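## Task

Rotate the three dice until their upward faces total 3, with every die lying entirely on the mat and resting flat on a face. Then release them and pull the hands away. The robot must not tip over or finish leaning. A die that stays in place only because the robot is holding or propping it does not count.

## Robot and tools

ROBOT. A wheeled cart with a head camera and two arms, left_arm and right_arm, each with a wrist camera and a two-jaw gripper (one fixed jaw, one swinging jaw). The cart is 0.53 m wide and spans x = -0.35 to 0.07 m. Each arm's vertical pan axis sits at x = -0.060, y = +0.155 (left) or -0.155 m (right); the shoulder is 0.03 m out from that axis and 0.89 m high. Links: upper arm 0.116, forearm 0.135, hand 0.162 m. The fixed-jaw tip reaches about 0.44 m from its pan axis at most and cannot go below about 0.55 m above the floor. The simulation keeps running while the operator composes a reply; the robot holds the last command meanwhile, and an occasional outside nudge may shift a loose die.

FRAMES. Base frame: origin on the floor between the drive wheels, x forward, y left, z up. The state reports left_hand and right_hand in this frame as the fixed-jaw tip position, so a held object sits next to it on the swinging-jaw side. Hand axes: z along the fingers, y from swinging jaw toward fixed jaw. Odometry frame is the base frame as it was when the scene began; base_odometry counts wheel rotation only (slip looks like travel), heading -3.142 to 3.142, left positive.

execute_actions. Argument actions: a list holding one action or none (none just reports state and images). An action may contain base, joints, or both; they start together. base holds exactly one key: translate_m, a relative straight drive in metres, forward positive, -1.4 to 1.4; or rotate_rad, a relative turn in place in radians, counter-clockwise (left) positive, -3.2 to 3.2. No sideways motion. joints is one dictionary for both arms and the head, keyed by joint name, each value an absolute target angle in radians (not an offset). Ranges: head_pan_rad -3.2 to 3.2 (0 forward, + left); head_tilt_rad -0.76 to 1.45 (0 level, + down); per arm (left_arm_ or right_arm_ prefix): shoulder_pan_rad -1.919 to 1.919, shoulder_lift_rad -1.745 to 1.745, elbow_flex_rad -1.69 to 1.58, wrist_flex_rad -1.658 to 1.658, wrist_roll_rad -2.743 to 2.841, gripper_rad 0 to 1.919. Joints left unnamed keep pursuing earlier targets silently. An unknown key or out-of-range value rejects the entire call. cameras: list from head_camera, left_wrist_camera, right_wrist_camera, all; omitted/null/all gives every camera, [] gives none.

JOINT MEANING. Pan: at 0 left_arm points left, right_arm points right; positive is clockwise from above; straight ahead is +1.571 (left) or -1.571 (right). Bend: lift, elbow and wrist all 0 puts the upper arm nearly upright (tilted 0.24 rad outward) and forearm and fingers horizontal; positive bends downward; the three summed give the finger angle below horizontal, 1.571 meaning pointing down (forearm then no more than 0.08 rad above horizontal). Roll: -1.522 closes jaws across the arm's plane with the fixed jaw on the left looking outward; 1.619 puts it on the right; 0.049 closes within the plane. Over furniture with level fingers keep the fixed jaw on the left, since the hand body then bulges upward by about 0.08 m rather than downward. Gripper opening vs angle: 0 -> 0.003 m, 0.3 -> 0.026, 0.6 -> 0.049, 1 -> 0.076, 1.919 -> 0.106. Squeeze by targeting below the contact angle, firmest at 0.2 rad under it; lower than that risks tripping the jaw. A jaw holding something reads off_target.

Travel pose: left_arm pan -1.75, lift 0.05, elbow 1.35, wrist_flex -1.55, roll -1.52; right_arm identical but pan 1.75. Stow in two steps (wrists first, then pan/lift/elbow) away from loose items; when leaving this pose, don't move wrists first. Turning with stowed arms needs 0.44 m of free radius; turning or reversing next to a desk can snag the cart's rear and topple it.

RESULTS. base_status and joint_status give each motion's outcome: done (base: wheels turned the commanded amount), off_target (rested short, maybe still pushing: load, obstruction, or a tripped motor), time_out (target dropped, holding), not_followed / "joint command not followed" with a cause (a self-collision check refused that arm's targets; gripper still acts; may be retried each action). on_its_own lists uncommanded motion. contact_stop never occurs. To stop a blocked joint pushing, target its current reading. Loaded joints sag toward gravity; compensate on the next move. Hand positions may be off by a few cm.

OVERLOAD. A joint stuck over about 0.30 rad from target for about 2 s trips (no report); torque drops to 20%. Reset: once the reading is steady, target 0.2 rad from it on the side away from the offending target (or 0.04 rad beyond the range end; for a jaw, the end). Payload about 0.4 kg at full reach, 0.7 kg within 0.28 m. MOTOR HOT warns at 55 °C; at 70 °C an OVER-TEMPERATURE FAULT halts the arm and joints report limit_stop_at_motor_heat—resend targets after cooling.

wait: seconds 0 to 10, no new command, returns state and images. zoom_image: camera name and region [x0, y0, x1, y1] in pixels of that camera's latest full image, at most 504 by 504. finished_scene: scene, the number of the current scene; ends it irreversibly after the last command is held, and reports success. Replying without any tool call ends everything.

AVOID. Arms or hands colliding or pressing on each other, hard pulls or pushes (especially pulling something in front, which tips the cart), dropping or slamming dice, knocking dice off the mat, and finishing with a hand still touching a die.

Each tool is called after ">>>" as name(argument=value, ...), one argument or row to a line, values as JSON.

## Session

I'll start by looking at the scene.

>>> execute_actions(
  actions=[],
)

Scene clock: 0.00 s.
base_odometry: x=+0.000 y=+0.000 heading=+0.000 (m, m, rad; odometry frame)
base_status: not commanded
joint_positions: head_pan_rad=-0.009 head_tilt_rad=+0.023 left_arm_shoulder_pan_rad=-1.751 left_arm_shoulder_lift_rad=+0.067 left_arm_elbow_flex_rad=+1.318 left_arm_wrist_flex_rad=-1.505 left_arm_wrist_roll_rad=-1.538 left_arm_gripper_rad=+1.920 right_arm_shoulder_pan_rad=+1.748 right_arm_shoulder_lift_rad=-0.010 right_arm_elbow_flex_rad=+1.391 right_arm_wrist_flex_rad=-1.619 right_arm_wrist_roll_rad=-1.514 right_arm_gripper_rad=+1.920
joint_status: not commanded
left_hand: x=-0.3097 y=+0.1017 z=+0.8919 quat_wxyz=(-0.073, -0.661, -0.055, +0.745) (m; base frame)
right_hand: x=-0.3015 y=-0.1196 z=+0.9130 quat_wxyz=(-0.073, +0.616, -0.052, -0.783) (m; base frame)
pictures: head_camera, left_wrist_camera, right_wrist_camera
Images, in order (width x height): head_camera 644x476, left_wrist_camera 644x476, right_wrist_camera 644x476.

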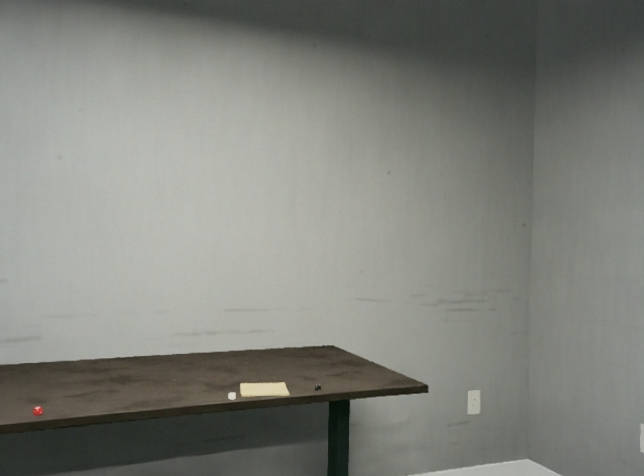

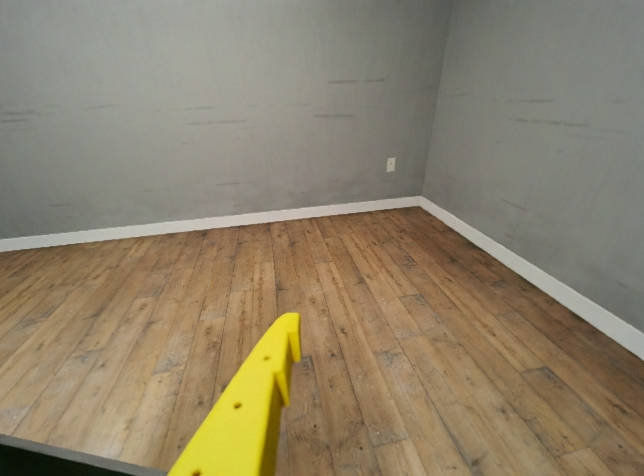

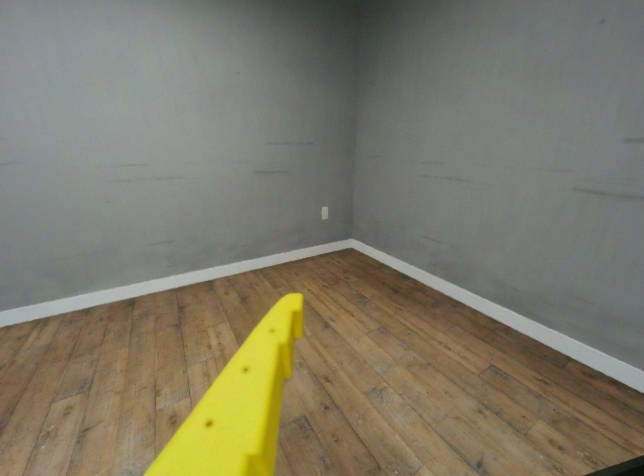

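>>> execute_actions(
  actions=[
    {"joints": {"head_pan_rad": 0.3, "head_tilt_rad": 0.45}},
  ],
  cameras=["head_camera"],
)

Scene clock: 3.87 s.
base_odometry: x=+0.000 y=+0.000 heading=+0.000 (m, m, rad; odometry frame)
base_status: not commanded
joint_positions: head_pan_rad=+0.290 head_tilt_rad=+0.443 left_arm_shoulder_pan_rad=-1.751 left_arm_shoulder_lift_rad=+0.067 left_arm_elbow_flex_rad=+1.318 left_arm_wrist_flex_rad=-1.505 left_arm_wrist_roll_rad=-1.538 left_arm_gripper_rad=+1.920 right_arm_shoulder_pan_rad=+1.748 right_arm_shoulder_lift_rad=-0.010 right_arm_elbow_flex_rad=+1.391 right_arm_wrist_flex_rad=-1.619 right_arm_wrist_roll_rad=-1.514 right_arm_gripper_rad=+1.920
joint_status: all done
left_hand: x=-0.3097 y=+0.1017 z=+0.8919 quat_wxyz=(-0.073, -0.661, -0.055, +0.745) (m; base frame)
right_hand: x=-0.3015 y=-0.1196 z=+0.9130 quat_wxyz=(-0.073, +0.616, -0.052, -0.783) (m; base frame)
pictures: head_camera
Images, in order (width x height): head_camera 644x476.

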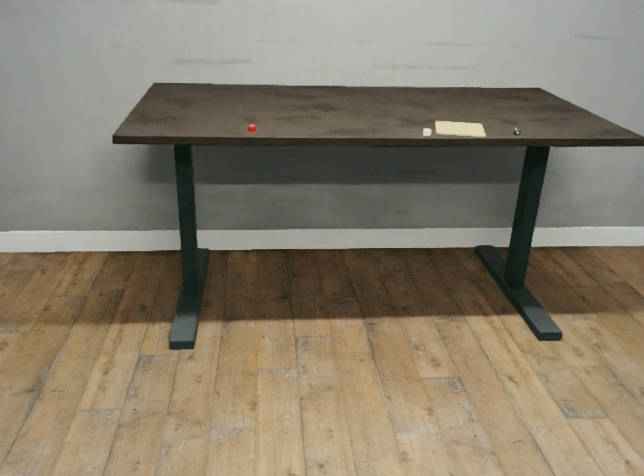

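>>> zoom_image(
  camera="head_camera",
  region=[220, 100, 560, 160],
)

Region (220, 100, 560, 160) of head_camera's 644x476 image, scaled by 1.482; it fills the top 89 rows of this view, and the rest is white.

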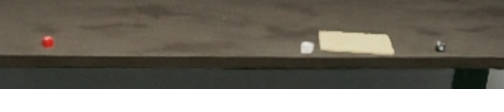

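>>> execute_actions(
  actions=[
    {"base": {"rotate_rad": 0.29}, "joints": {"head_pan_rad": 0.0, "head_tilt_rad": 0.5}},
  ],
  cameras=["head_camera"],
)

>>> execute_actions(
  actions=[
    {"base": {"translate_m": 0.8}},
  ],
  cameras=["head_camera"],
)

Scene clock: 28.83 s.
base_odometry: x=+0.000 y=+0.000 heading=+0.289 (m, m, rad; odometry frame)
base_status: done
joint_positions: head_pan_rad=+0.010 head_tilt_rad=+0.494 left_arm_shoulder_pan_rad=-1.751 left_arm_shoulder_lift_rad=+0.067 left_arm_elbow_flex_rad=+1.318 left_arm_wrist_flex_rad=-1.505 left_arm_wrist_roll_rad=-1.538 left_arm_gripper_rad=+1.920 right_arm_shoulder_pan_rad=+1.748 right_arm_shoulder_lift_rad=-0.010 right_arm_elbow_flex_rad=+1.391 right_arm_wrist_flex_rad=-1.619 right_arm_wrist_roll_rad=-1.514 right_arm_gripper_rad=+1.920
joint_status: all done
left_hand: x=-0.3097 y=+0.1017 z=+0.8919 quat_wxyz=(-0.073, -0.661, -0.055, +0.745) (m; base frame)
right_hand: x=-0.3015 y=-0.1196 z=+0.9130 quat_wxyz=(-0.073, +0.616, -0.052, -0.783) (m; base frame)
pictures: head_camera
Images, in order (width x height): head_camera 644x476.

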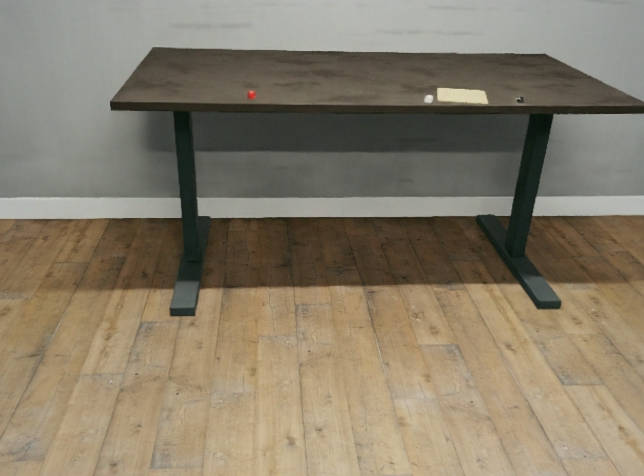

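Scene clock: 33.67 s.
base_odometry: x=+0.766 y=+0.230 heading=+0.291 (m, m, rad; odometry frame)
base_status: done
joint_positions: head_pan_rad=+0.010 head_tilt_rad=+0.494 left_arm_shoulder_pan_rad=-1.751 left_arm_shoulder_lift_rad=+0.067 left_arm_elbow_flex_rad=+1.318 left_arm_wrist_flex_rad=-1.505 left_arm_wrist_roll_rad=-1.538 left_arm_gripper_rad=+1.920 right_arm_shoulder_pan_rad=+1.748 right_arm_shoulder_lift_rad=-0.010 right_arm_elbow_flex_rad=+1.391 right_arm_wrist_flex_rad=-1.619 right_arm_wrist_roll_rad=-1.514 right_arm_gripper_rad=+1.920
joint_status: not commanded
left_hand: x=-0.3097 y=+0.1017 z=+0.8919 quat_wxyz=(-0.073, -0.661, -0.055, +0.745) (m; base frame)
right_hand: x=-0.3015 y=-0.1196 z=+0.9130 quat_wxyz=(-0.073, +0.616, -0.052, -0.783) (m; base frame)
pictures: head_camera
Images, in order (width x height): head_camera 644x476.

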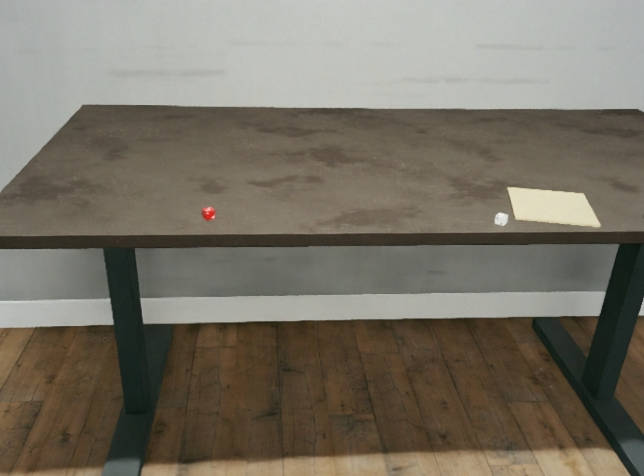

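>>> execute_actions(
  actions=[
    {"base": {"translate_m": 0.5}, "joints": {"left_arm_shoulder_pan_rad": 1.571, "right_arm_shoulder_pan_rad": -1.571, "head_tilt_rad": 0.8}},
  ],
)

Scene clock: 62.33 s.
base_odometry: x=+1.245 y=+0.374 heading=+0.292 (m, m, rad; odometry frame)
base_status: done
joint_positions: head_pan_rad=+0.010 head_tilt_rad=+0.795 left_arm_shoulder_pan_rad=+1.561 left_arm_shoulder_lift_rad=+0.067 left_arm_elbow_flex_rad=+1.318 left_arm_wrist_flex_rad=-1.505 left_arm_wrist_roll_rad=-1.538 left_arm_gripper_rad=+1.920 right_arm_shoulder_pan_rad=-1.562 right_arm_shoulder_lift_rad=-0.010 right_arm_elbow_flex_rad=+1.391 right_arm_wrist_flex_rad=-1.619 right_arm_wrist_roll_rad=-1.514 right_arm_gripper_rad=+1.920
joint_status: all done
left_hand: x=+0.1952 y=+0.1652 z=+0.8919 quat_wxyz=(+0.748, +0.002, +0.663, +0.009) (m; base frame)
right_hand: x=+0.1840 y=-0.1493 z=+0.9130 quat_wxyz=(+0.786, +0.000, +0.618, -0.006) (m; base frame)
pictures: head_camera, left_wrist_camera, right_wrist_camera
Images, in order (width x height): head_camera 644x476, left_wrist_camera 644x476, right_wrist_camera 644x476.

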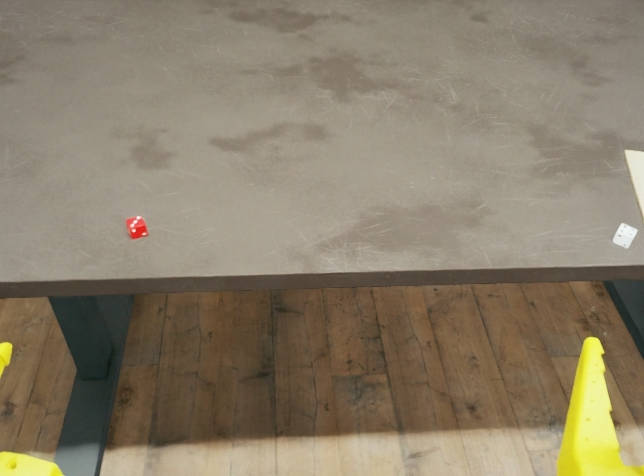

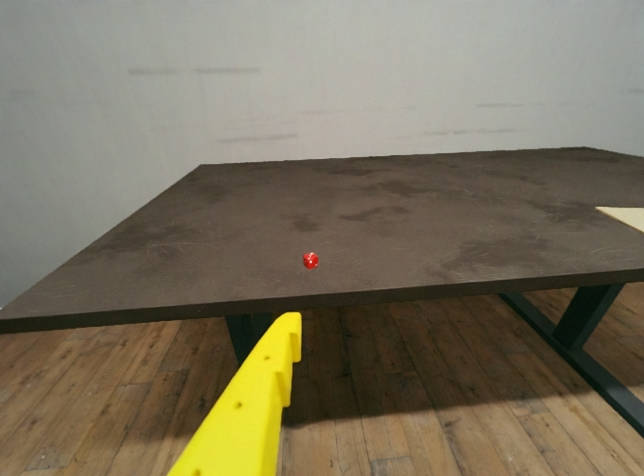

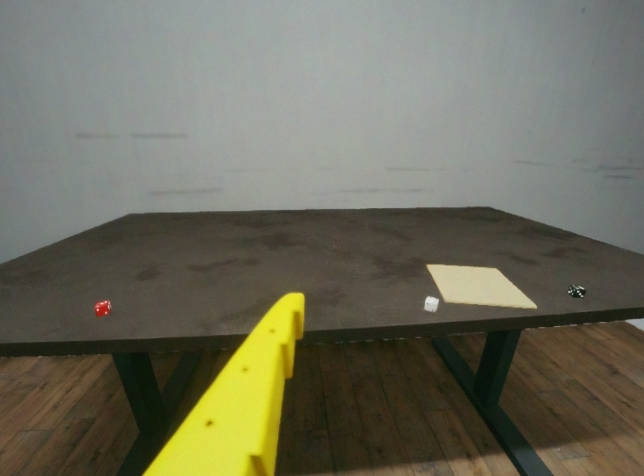

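>>> zoom_image(
  camera="head_camera",
  region=[90, 190, 190, 260],
)

>>> zoom_image(
  camera="head_camera",
  region=[564, 200, 644, 260],
)

>>> zoom_image(
  camera="right_wrist_camera",
  region=[400, 250, 620, 330],
)

>>> zoom_image(
  camera="left_wrist_camera",
  region=[260, 230, 360, 290],
)

Region (90, 190, 190, 260) of head_camera's 644x476 image, scaled by 5.040; it fills the top 353 rows of this view, and the rest is white.

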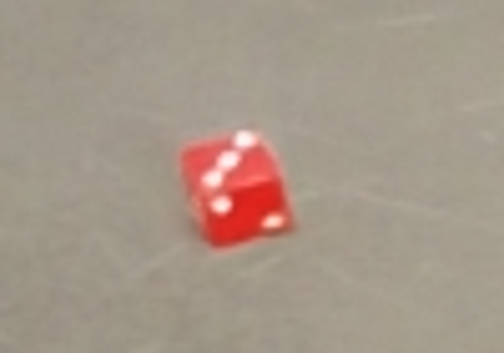

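Region (564, 200, 644, 260) of head_camera's 644x476 image, scaled by 6.300; it fills the top 378 rows of this view, and the rest is white.

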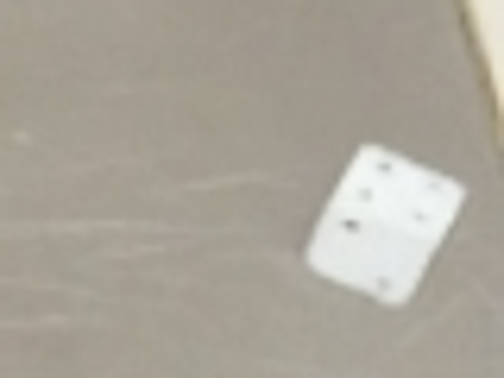

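Region (400, 250, 620, 330) of right_wrist_camera's 644x476 image, scaled by 2.291; it fills the top 183 rows of this view, and the rest is white.

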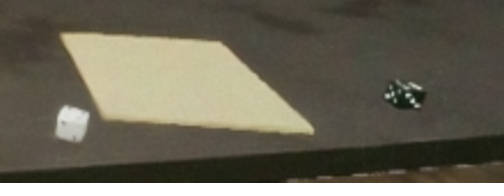

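Region (260, 230, 360, 290) of left_wrist_camera's 644x476 image, scaled by 5.040; it fills the top 302 rows of this view, and the rest is white.

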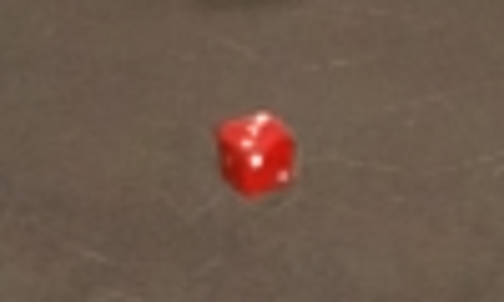

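>>> execute_actions(
  actions=[
    {"base": {"translate_m": 0.31}, "joints": {"head_tilt_rad": 1.1, "head_pan_rad": 0.3}},
  ],
)

Scene clock: 83.03 s.
base_odometry: x=+1.542 y=+0.464 heading=+0.293 (m, m, rad; odometry frame)
base_status: done
joint_positions: head_pan_rad=+0.290 head_tilt_rad=+1.095 left_arm_shoulder_pan_rad=+1.561 left_arm_shoulder_lift_rad=+0.067 left_arm_elbow_flex_rad=+1.318 left_arm_wrist_flex_rad=-1.505 left_arm_wrist_roll_rad=-1.538 left_arm_gripper_rad=+1.920 right_arm_shoulder_pan_rad=-1.562 right_arm_shoulder_lift_rad=-0.010 right_arm_elbow_flex_rad=+1.391 right_arm_wrist_flex_rad=-1.619 right_arm_wrist_roll_rad=-1.514 right_arm_gripper_rad=+1.920
joint_status: all done
left_hand: x=+0.1952 y=+0.1652 z=+0.8919 quat_wxyz=(+0.748, +0.002, +0.663, +0.009) (m; base frame)
right_hand: x=+0.1840 y=-0.1493 z=+0.9130 quat_wxyz=(+0.786, +0.000, +0.618, -0.006) (m; base frame)
pictures: head_camera, left_wrist_camera, right_wrist_camera
Images, in order (width x height): head_camera 644x476, left_wrist_camera 644x476, right_wrist_camera 644x476.

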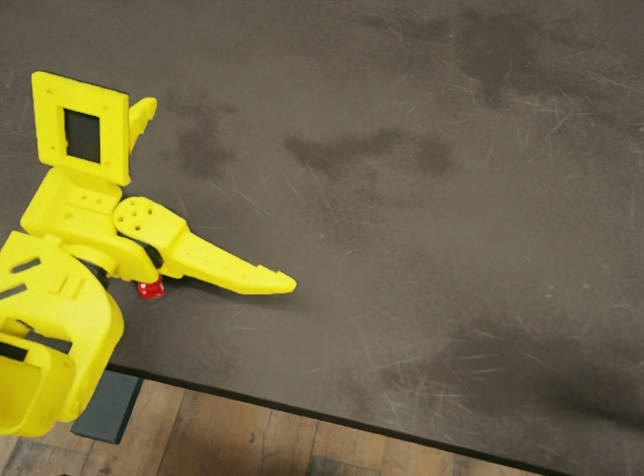

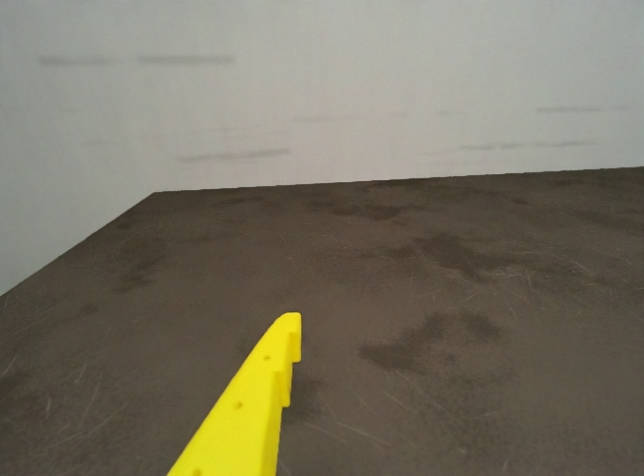

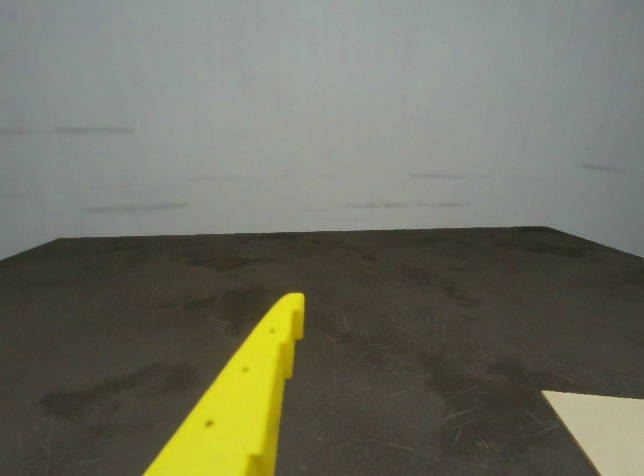

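>>> execute_actions(
  actions=[
    {"joints": {"left_arm_shoulder_pan_rad": 1.40, "left_arm_shoulder_lift_rad": 0.657, "left_arm_elbow_flex_rad": -0.505, "left_arm_wrist_flex_rad": 1.419, "left_arm_wrist_roll_rad": 0.47, "left_arm_gripper_rad": 0.8}},
  ],
  cameras=["head_camera", "left_wrist_camera"],
)

Scene clock: 116.33 s.
base_odometry: x=+1.542 y=+0.464 heading=+0.293 (m, m, rad; odometry frame)
base_status: not commanded
joint_positions: head_pan_rad=+0.290 head_tilt_rad=+1.095 left_arm_shoulder_pan_rad=+1.411 left_arm_shoulder_lift_rad=+0.678 left_arm_elbow_flex_rad=-0.469 left_arm_wrist_flex_rad=+1.411 left_arm_wrist_roll_rad=+0.461 left_arm_gripper_rad=+0.808 right_arm_shoulder_pan_rad=-1.562 right_arm_shoulder_lift_rad=-0.010 right_arm_elbow_flex_rad=+1.391 right_arm_wrist_flex_rad=-1.619 right_arm_wrist_roll_rad=-1.514 right_arm_gripper_rad=+1.920
joint_status: all done
left_hand: x=+0.1784 y=+0.1899 z=+0.7813 quat_wxyz=(-0.015, -0.878, +0.478, +0.019) (m; base frame)
right_hand: x=+0.1840 y=-0.1493 z=+0.9130 quat_wxyz=(+0.786, +0.000, +0.618, -0.006) (m; base frame)
pictures: head_camera, left_wrist_camera
Images, in order (width x height): head_camera 644x476, left_wrist_camera 644x476.

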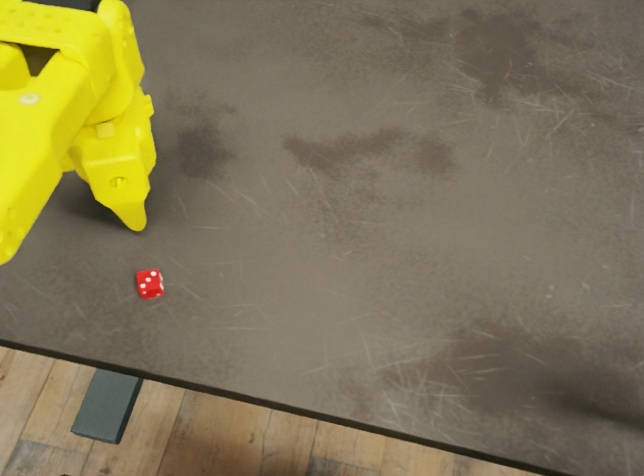

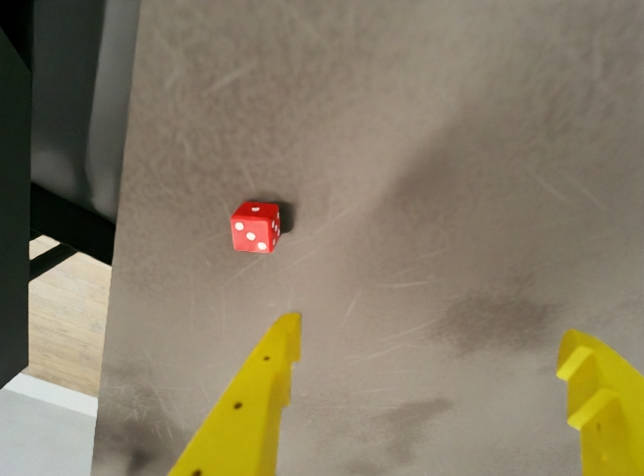

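>>> execute_actions(
  actions=[
    {"joints": {"left_arm_shoulder_pan_rad": 1.40, "left_arm_shoulder_lift_rad": 0.275, "left_arm_elbow_flex_rad": 0.115, "left_arm_wrist_flex_rad": 1.135}},
  ],
  cameras=["head_camera", "left_wrist_camera"],
)

Scene clock: 134.40 s.
base_odometry: x=+1.542 y=+0.464 heading=+0.293 (m, m, rad; odometry frame)
base_status: not commanded
joint_positions: head_pan_rad=+0.290 head_tilt_rad=+1.095 left_arm_shoulder_pan_rad=+1.409 left_arm_shoulder_lift_rad=+0.317 left_arm_elbow_flex_rad=+0.116 left_arm_wrist_flex_rad=+1.142 left_arm_wrist_roll_rad=+0.461 left_arm_gripper_rad=+0.808 right_arm_shoulder_pan_rad=-1.562 right_arm_shoulder_lift_rad=-0.010 right_arm_elbow_flex_rad=+1.391 right_arm_wrist_flex_rad=-1.619 right_arm_wrist_roll_rad=-1.514 right_arm_gripper_rad=+1.920
joint_status: all done
left_hand: x=+0.1468 y=+0.1851 z=+0.7799 quat_wxyz=(-0.001, -0.878, +0.478, +0.002) (m; base frame)
right_hand: x=+0.1840 y=-0.1493 z=+0.9130 quat_wxyz=(+0.786, +0.000, +0.618, -0.006) (m; base frame)
pictures: head_camera, left_wrist_camera
Images, in order (width x height): head_camera 644x476, left_wrist_camera 644x476.

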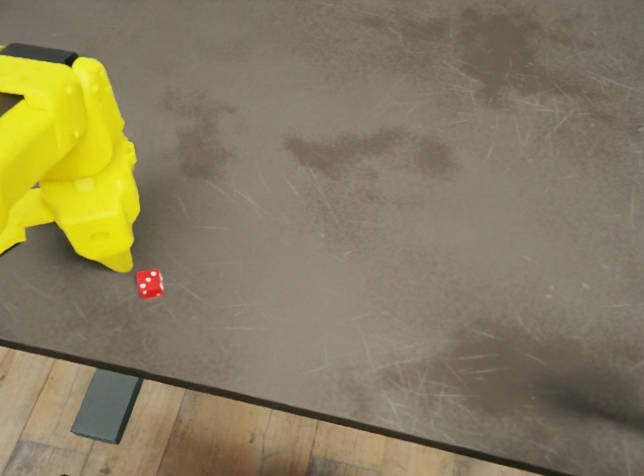

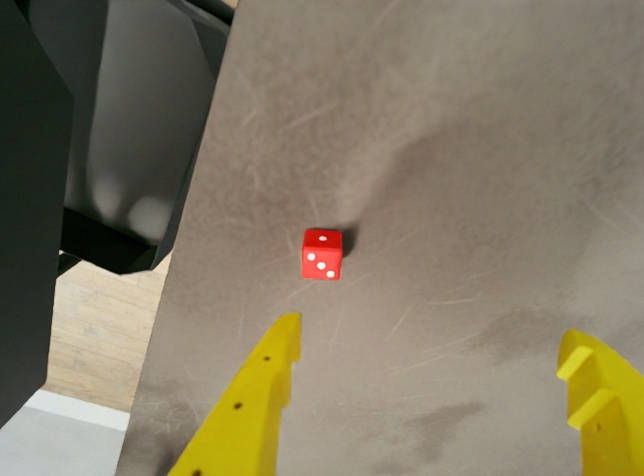

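>>> execute_actions(
  actions=[
    {"joints": {"left_arm_shoulder_lift_rad": 0.41, "left_arm_elbow_flex_rad": 0.19, "left_arm_wrist_flex_rad": 0.95}},
  ],
  cameras=["head_camera", "left_wrist_camera"],
)

Scene clock: 139.57 s.
base_odometry: x=+1.542 y=+0.464 heading=+0.293 (m, m, rad; odometry frame)
base_status: not commanded
joint_positions: head_pan_rad=+0.290 head_tilt_rad=+1.095 left_arm_shoulder_pan_rad=+1.409 left_arm_shoulder_lift_rad=+0.420 left_arm_elbow_flex_rad=+0.192 left_arm_wrist_flex_rad=+0.957 left_arm_wrist_roll_rad=+0.461 left_arm_gripper_rad=+0.808 right_arm_shoulder_pan_rad=-1.562 right_arm_shoulder_lift_rad=-0.010 right_arm_elbow_flex_rad=+1.391 right_arm_wrist_flex_rad=-1.619 right_arm_wrist_roll_rad=-1.514 right_arm_gripper_rad=+1.920
joint_status: all done
left_hand: x=+0.1463 y=+0.1850 z=+0.7516 quat_wxyz=(+0.001, -0.878, +0.478, -0.001) (m; base frame)
right_hand: x=+0.1840 y=-0.1493 z=+0.9130 quat_wxyz=(+0.786, +0.000, +0.618, -0.006) (m; base frame)
pictures: head_camera, left_wrist_camera
Images, in order (width x height): head_camera 644x476, left_wrist_camera 644x476.

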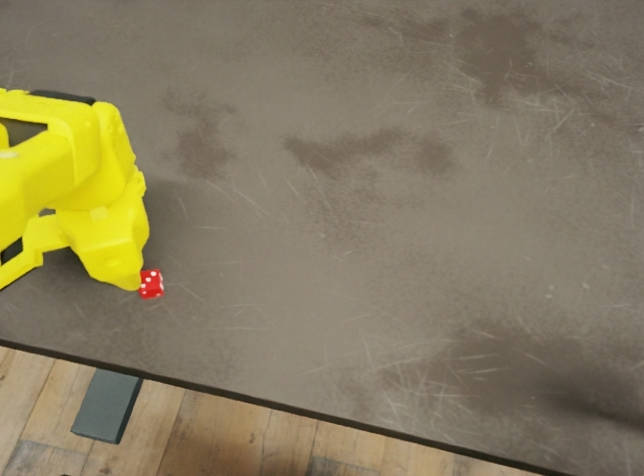

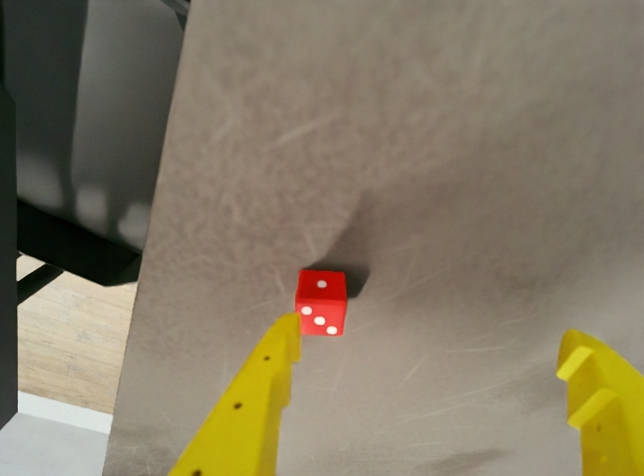

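>>> execute_actions(
  actions=[
    {"joints": {"left_arm_shoulder_pan_rad": 1.53, "left_arm_wrist_roll_rad": 0.59}},
  ],
  cameras=["head_camera", "left_wrist_camera"],
)

Scene clock: 148.40 s.
base_odometry: x=+1.542 y=+0.464 heading=+0.293 (m, m, rad; odometry frame)
base_status: not commanded
joint_positions: head_pan_rad=+0.290 head_tilt_rad=+1.095 left_arm_shoulder_pan_rad=+1.521 left_arm_shoulder_lift_rad=+0.420 left_arm_elbow_flex_rad=+0.192 left_arm_wrist_flex_rad=+0.957 left_arm_wrist_roll_rad=+0.582 left_arm_gripper_rad=+0.808 right_arm_shoulder_pan_rad=-1.562 right_arm_shoulder_lift_rad=-0.010 right_arm_elbow_flex_rad=+1.391 right_arm_wrist_flex_rad=-1.619 right_arm_wrist_roll_rad=-1.514 right_arm_gripper_rad=+1.920
joint_status: all done
left_hand: x=+0.1488 y=+0.1610 z=+0.7516 quat_wxyz=(+0.000, -0.881, +0.474, -0.001) (m; base frame)
right_hand: x=+0.1840 y=-0.1493 z=+0.9130 quat_wxyz=(+0.786, +0.000, +0.618, -0.006) (m; base frame)
pictures: head_camera, left_wrist_camera
Images, in order (width x height): head_camera 644x476, left_wrist_camera 644x476.

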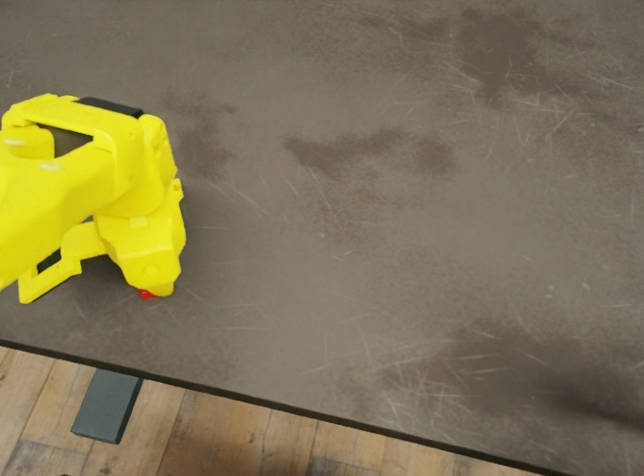

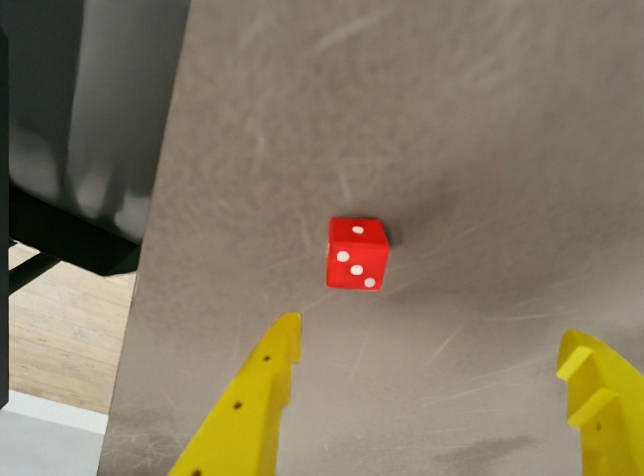

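>>> execute_actions(
  actions=[
    {"joints": {"left_arm_shoulder_lift_rad": 0.573, "left_arm_elbow_flex_rad": 0.194, "left_arm_wrist_flex_rad": 0.785}},
  ],
  cameras=["head_camera", "left_wrist_camera"],
)

Scene clock: 155.10 s.
base_odometry: x=+1.542 y=+0.464 heading=+0.293 (m, m, rad; odometry frame)
base_status: not commanded
joint_positions: head_pan_rad=+0.290 head_tilt_rad=+1.095 left_arm_shoulder_pan_rad=+1.521 left_arm_shoulder_lift_rad=+0.550 left_arm_elbow_flex_rad=+0.194 left_arm_wrist_flex_rad=+0.822 left_arm_wrist_roll_rad=+0.582 left_arm_gripper_rad=+0.808 right_arm_shoulder_pan_rad=-1.562 right_arm_shoulder_lift_rad=-0.010 right_arm_elbow_flex_rad=+1.391 right_arm_wrist_flex_rad=-1.619 right_arm_wrist_roll_rad=-1.514 right_arm_gripper_rad=+1.920
joint_status: left_arm_wrist_flex_rad off_target (ended at +0.821, target +0.785); the others done
left_hand: x=+0.1500 y=+0.1610 z=+0.7272 quat_wxyz=(+0.001, -0.881, +0.474, -0.002) (m; base frame)
right_hand: x=+0.1840 y=-0.1493 z=+0.9130 quat_wxyz=(+0.786, +0.000, +0.618, -0.006) (m; base frame)
pictures: head_camera, left_wrist_camera
Images, in order (width x height): head_camera 644x476, left_wrist_camera 644x476.

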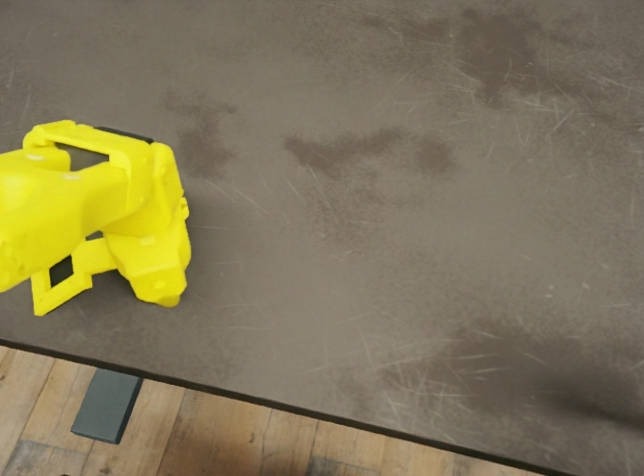

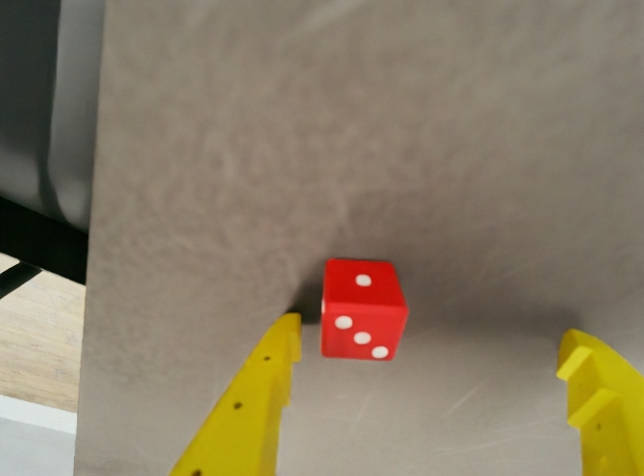

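>>> execute_actions(
  actions=[
    {"joints": {"left_arm_shoulder_pan_rad": 1.47, "left_arm_shoulder_lift_rad": 0.45, "left_arm_elbow_flex_rad": 0.265, "left_arm_wrist_flex_rad": 0.812, "left_arm_wrist_roll_rad": 0.53}},
  ],
  cameras=["left_wrist_camera"],
)

Scene clock: 166.70 s.
base_odometry: x=+1.542 y=+0.464 heading=+0.293 (m, m, rad; odometry frame)
base_status: not commanded
joint_positions: head_pan_rad=+0.290 head_tilt_rad=+1.095 left_arm_shoulder_pan_rad=+1.480 left_arm_shoulder_lift_rad=+0.492 left_arm_elbow_flex_rad=+0.264 left_arm_wrist_flex_rad=+0.817 left_arm_wrist_roll_rad=+0.538 left_arm_gripper_rad=+0.808 right_arm_shoulder_pan_rad=-1.562 right_arm_shoulder_lift_rad=-0.010 right_arm_elbow_flex_rad=+1.391 right_arm_wrist_flex_rad=-1.619 right_arm_wrist_roll_rad=-1.514 right_arm_gripper_rad=+1.920
joint_status: all done
left_hand: x=+0.1422 y=+0.1694 z=+0.7307 quat_wxyz=(-0.001, -0.880, +0.475, +0.001) (m; base frame)
right_hand: x=+0.1840 y=-0.1493 z=+0.9130 quat_wxyz=(+0.786, +0.000, +0.618, -0.006) (m; base frame)
pictures: left_wrist_camera
Images, in order (width x height): left_wrist_camera 644x476.

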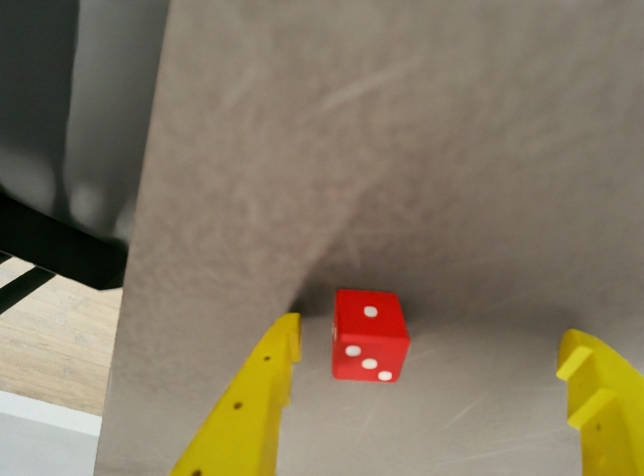

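>>> execute_actions(
  actions=[
    {"joints": {"left_arm_gripper_rad": 0.02}},
  ],
  cameras=["left_wrist_camera"],
)

Scene clock: 170.77 s.
base_odometry: x=+1.542 y=+0.464 heading=+0.293 (m, m, rad; odometry frame)
base_status: not commanded
joint_positions: head_pan_rad=+0.290 head_tilt_rad=+1.095 left_arm_shoulder_pan_rad=+1.480 left_arm_shoulder_lift_rad=+0.484 left_arm_elbow_flex_rad=+0.264 left_arm_wrist_flex_rad=+0.817 left_arm_wrist_roll_rad=+0.538 left_arm_gripper_rad=+0.175 right_arm_shoulder_pan_rad=-1.562 right_arm_shoulder_lift_rad=-0.010 right_arm_elbow_flex_rad=+1.391 right_arm_wrist_flex_rad=-1.619 right_arm_wrist_roll_rad=-1.514 right_arm_gripper_rad=+1.920
joint_status: left_arm_gripper_rad off_target (ended at +0.175, target +0.020)
left_hand: x=+0.1434 y=+0.1695 z=+0.7320 quat_wxyz=(+0.001, -0.880, +0.475, -0.002) (m; base frame)
right_hand: x=+0.1840 y=-0.1493 z=+0.9130 quat_wxyz=(+0.786, +0.000, +0.618, -0.006) (m; base frame)
pictures: left_wrist_camera
Images, in order (width x height): left_wrist_camera 644x476.

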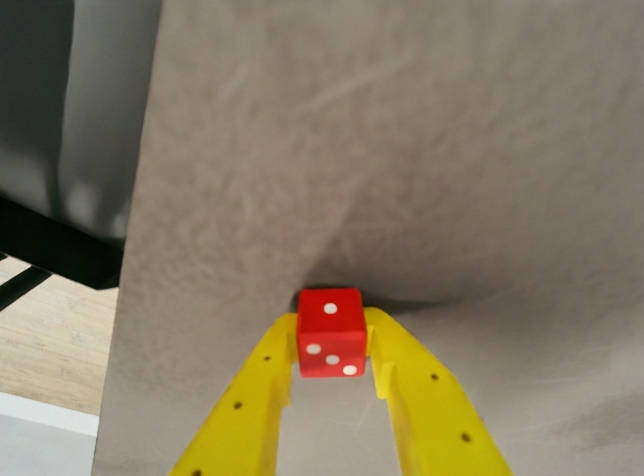

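>>> execute_actions(
  actions=[
    {"joints": {"left_arm_shoulder_lift_rad": 0.2, "left_arm_elbow_flex_rad": 0.1, "left_arm_wrist_flex_rad": 1.2}},
  ],
  cameras=["left_wrist_camera"],
)

>>> execute_actions(
  actions=[
    {"base": {"translate_m": -0.6}, "joints": {"left_arm_shoulder_pan_rad": 1.571, "left_arm_shoulder_lift_rad": 0.05, "left_arm_elbow_flex_rad": 1.2, "left_arm_wrist_flex_rad": -1.25, "left_arm_wrist_roll_rad": -1.522, "head_pan_rad": 0.0, "head_tilt_rad": 0.7}},
  ],
)

Scene clock: 176.17 s.
base_odometry: x=+1.542 y=+0.464 heading=+0.293 (m, m, rad; odometry frame)
base_status: not commanded
joint_positions: head_pan_rad=+0.290 head_tilt_rad=+1.095 left_arm_shoulder_pan_rad=+1.480 left_arm_shoulder_lift_rad=+0.240 left_arm_elbow_flex_rad=+0.134 left_arm_wrist_flex_rad=+1.191 left_arm_wrist_roll_rad=+0.538 left_arm_gripper_rad=+0.175 right_arm_shoulder_pan_rad=-1.562 right_arm_shoulder_lift_rad=-0.010 right_arm_elbow_flex_rad=+1.391 right_arm_wrist_flex_rad=-1.619 right_arm_wrist_roll_rad=-1.514 right_arm_gripper_rad=+1.920
joint_status: all done
left_hand: x=+0.1453 y=+0.1696 z=+0.7916 quat_wxyz=(+0.001, -0.880, +0.475, -0.002) (m; base frame)
right_hand: x=+0.1840 y=-0.1493 z=+0.9130 quat_wxyz=(+0.786, +0.000, +0.618, -0.006) (m; base frame)
pictures: left_wrist_camera
Images, in order (width x height): left_wrist_camera 644x476.

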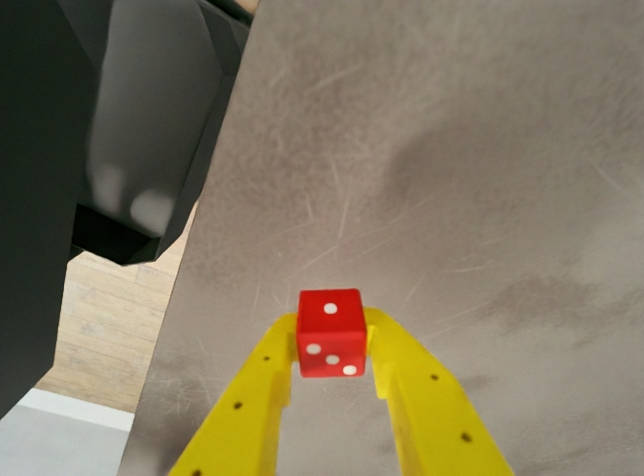

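Scene clock: 180.10 s.
base_odometry: x=+0.967 y=+0.290 heading=+0.293 (m, m, rad; odometry frame)
base_status: done
joint_positions: head_pan_rad=+0.010 head_tilt_rad=+0.714 left_arm_shoulder_pan_rad=+1.561 left_arm_shoulder_lift_rad=+0.078 left_arm_elbow_flex_rad=+1.199 left_arm_wrist_flex_rad=-1.234 left_arm_wrist_roll_rad=-1.515 left_arm_gripper_rad=+0.175 right_arm_shoulder_pan_rad=-1.562 right_arm_shoulder_lift_rad=-0.010 right_arm_elbow_flex_rad=+1.391 right_arm_wrist_flex_rad=-1.619 right_arm_wrist_roll_rad=-1.514 right_arm_gripper_rad=+1.920
joint_status: all done
left_hand: x=+0.2115 y=+0.1654 z=+0.8693 quat_wxyz=(+0.692, -0.006, +0.722, +0.001) (m; base frame)
right_hand: x=+0.1840 y=-0.1493 z=+0.9130 quat_wxyz=(+0.786, +0.000, +0.618, -0.006) (m; base frame)
pictures: head_camera, left_wrist_camera, right_wrist_camera
Images, in order (width x height): head_camera 644x476, left_wrist_camera 644x476, right_wrist_camera 644x476.

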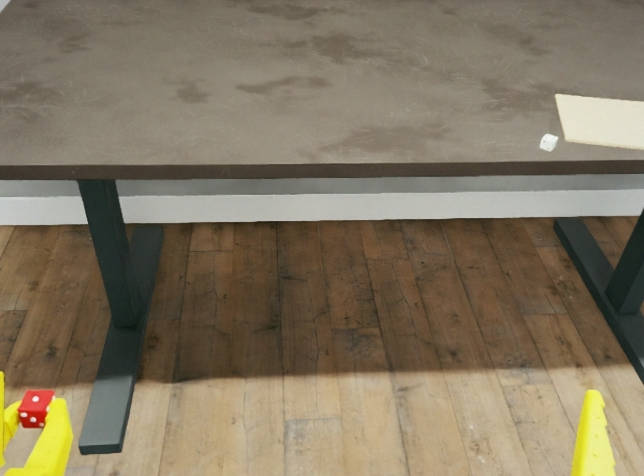

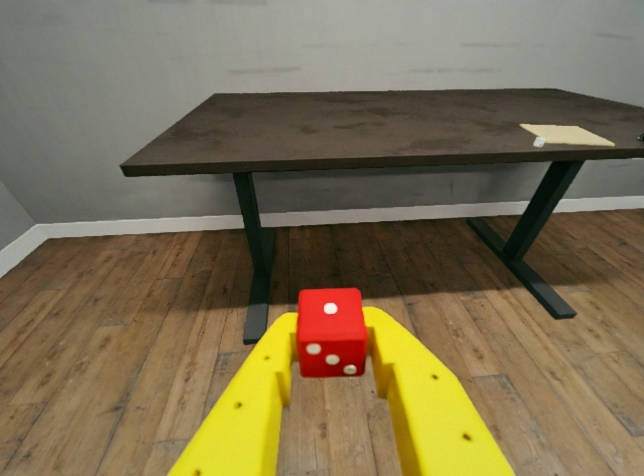

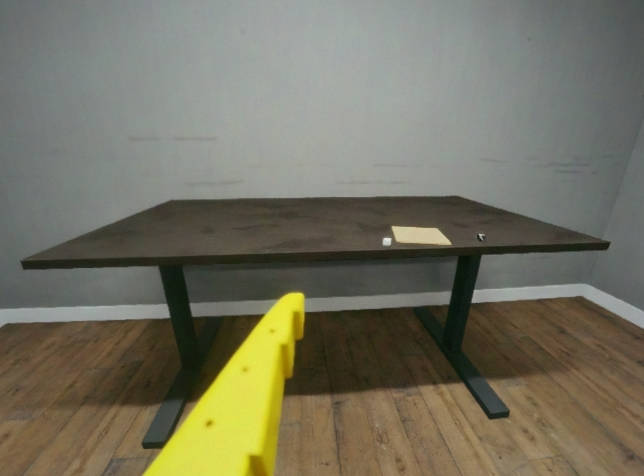

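>>> execute_actions(
  actions=[
    {"base": {"rotate_rad": -0.8}},
  ],
  cameras=[],
)

>>> execute_actions(
  actions=[
    {"base": {"translate_m": 0.5}},
  ],
  cameras=[],
)

>>> execute_actions(
  actions=[
    {"base": {"rotate_rad": 0.83}, "joints": {"head_tilt_rad": 0.85}},
  ],
)

Scene clock: 188.23 s.
base_odometry: x=+0.967 y=+0.290 heading=-0.506 (m, m, rad; odometry frame)
base_status: done
joint_positions: head_pan_rad=+0.010 head_tilt_rad=+0.714 left_arm_shoulder_pan_rad=+1.561 left_arm_shoulder_lift_rad=+0.078 left_arm_elbow_flex_rad=+1.199 left_arm_wrist_flex_rad=-1.234 left_arm_wrist_roll_rad=-1.515 left_arm_gripper_rad=+0.175 right_arm_shoulder_pan_rad=-1.564 right_arm_shoulder_lift_rad=-0.010 right_arm_elbow_flex_rad=+1.391 right_arm_wrist_flex_rad=-1.619 right_arm_wrist_roll_rad=-1.514 right_arm_gripper_rad=+1.920
joint_status: not commanded
left_hand: x=+0.2115 y=+0.1654 z=+0.8693 quat_wxyz=(+0.692, -0.006, +0.722, +0.001) (m; base frame)
right_hand: x=+0.1840 y=-0.1490 z=+0.9130 quat_wxyz=(+0.786, +0.000, +0.618, -0.006) (m; base frame)
pictures: none
No camera images: the call's "cameras" was empty. Leave "cameras" out to get every camera's image.

Scene clock: 191.57 s.
base_odometry: x=+1.403 y=+0.047 heading=-0.508 (m, m, rad; odometry frame)
base_status: done
joint_positions: head_pan_rad=+0.010 head_tilt_rad=+0.714 left_arm_shoulder_pan_rad=+1.561 left_arm_shoulder_lift_rad=+0.078 left_arm_elbow_flex_rad=+1.200 left_arm_wrist_flex_rad=-1.234 left_arm_wrist_roll_rad=-1.515 left_arm_gripper_rad=+0.175 right_arm_shoulder_pan_rad=-1.564 right_arm_shoulder_lift_rad=-0.010 right_arm_elbow_flex_rad=+1.391 right_arm_wrist_flex_rad=-1.619 right_arm_wrist_roll_rad=-1.514 right_arm_gripper_rad=+1.920
joint_status: not commanded
left_hand: x=+0.2113 y=+0.1654 z=+0.8690 quat_wxyz=(+0.691, -0.006, +0.723, +0.001) (m; base frame)
right_hand: x=+0.1840 y=-0.1490 z=+0.9130 quat_wxyz=(+0.786, +0.000, +0.618, -0.006) (m; base frame)
pictures: none
No camera images: the call's "cameras" was empty. Leave "cameras" out to get every camera's image.

Scene clock: 193.30 s.
base_odometry: x=+1.403 y=+0.047 heading=+0.321 (m, m, rad; odometry frame)
base_status: done
joint_positions: head_pan_rad=+0.010 head_tilt_rad=+0.845 left_arm_shoulder_pan_rad=+1.563 left_arm_shoulder_lift_rad=+0.078 left_arm_elbow_flex_rad=+1.200 left_arm_wrist_flex_rad=-1.234 left_arm_wrist_roll_rad=-1.515 left_arm_gripper_rad=+0.175 right_arm_shoulder_pan_rad=-1.564 right_arm_shoulder_lift_rad=-0.010 right_arm_elbow_flex_rad=+1.391 right_arm_wrist_flex_rad=-1.619 right_arm_wrist_roll_rad=-1.514 right_arm_gripper_rad=+1.920
joint_status: all done
left_hand: x=+0.2113 y=+0.1650 z=+0.8690 quat_wxyz=(+0.691, -0.006, +0.723, +0.000) (m; base frame)
right_hand: x=+0.1840 y=-0.1490 z=+0.9130 quat_wxyz=(+0.786, +0.000, +0.618, -0.006) (m; base frame)
pictures: head_camera, left_wrist_camera, right_wrist_camera
Images, in order (width x height): head_camera 644x476, left_wrist_camera 644x476, right_wrist_camera 644x476.

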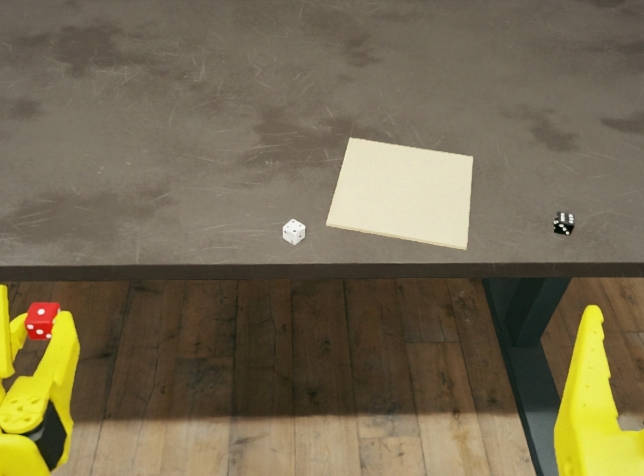

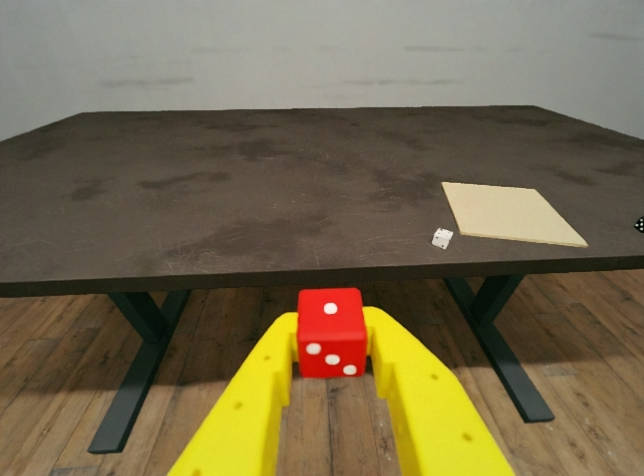

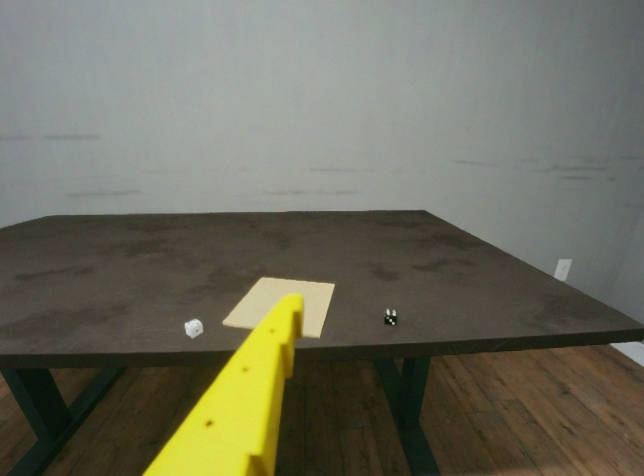

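>>> zoom_image(
  camera="head_camera",
  region=[253, 200, 333, 260],
)

>>> zoom_image(
  camera="head_camera",
  region=[523, 190, 603, 250],
)

Region (253, 200, 333, 260) of head_camera's 644x476 image, scaled by 6.300; it fills the top 378 rows of this view, and the rest is white.

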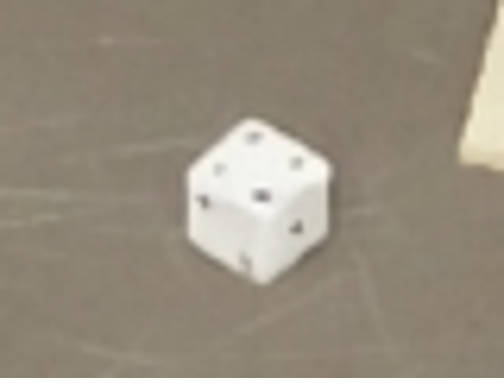

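Region (523, 190, 603, 250) of head_camera's 644x476 image, scaled by 6.300; it fills the top 378 rows of this view, and the rest is white.

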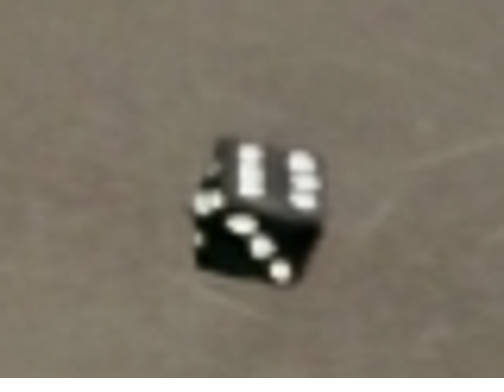

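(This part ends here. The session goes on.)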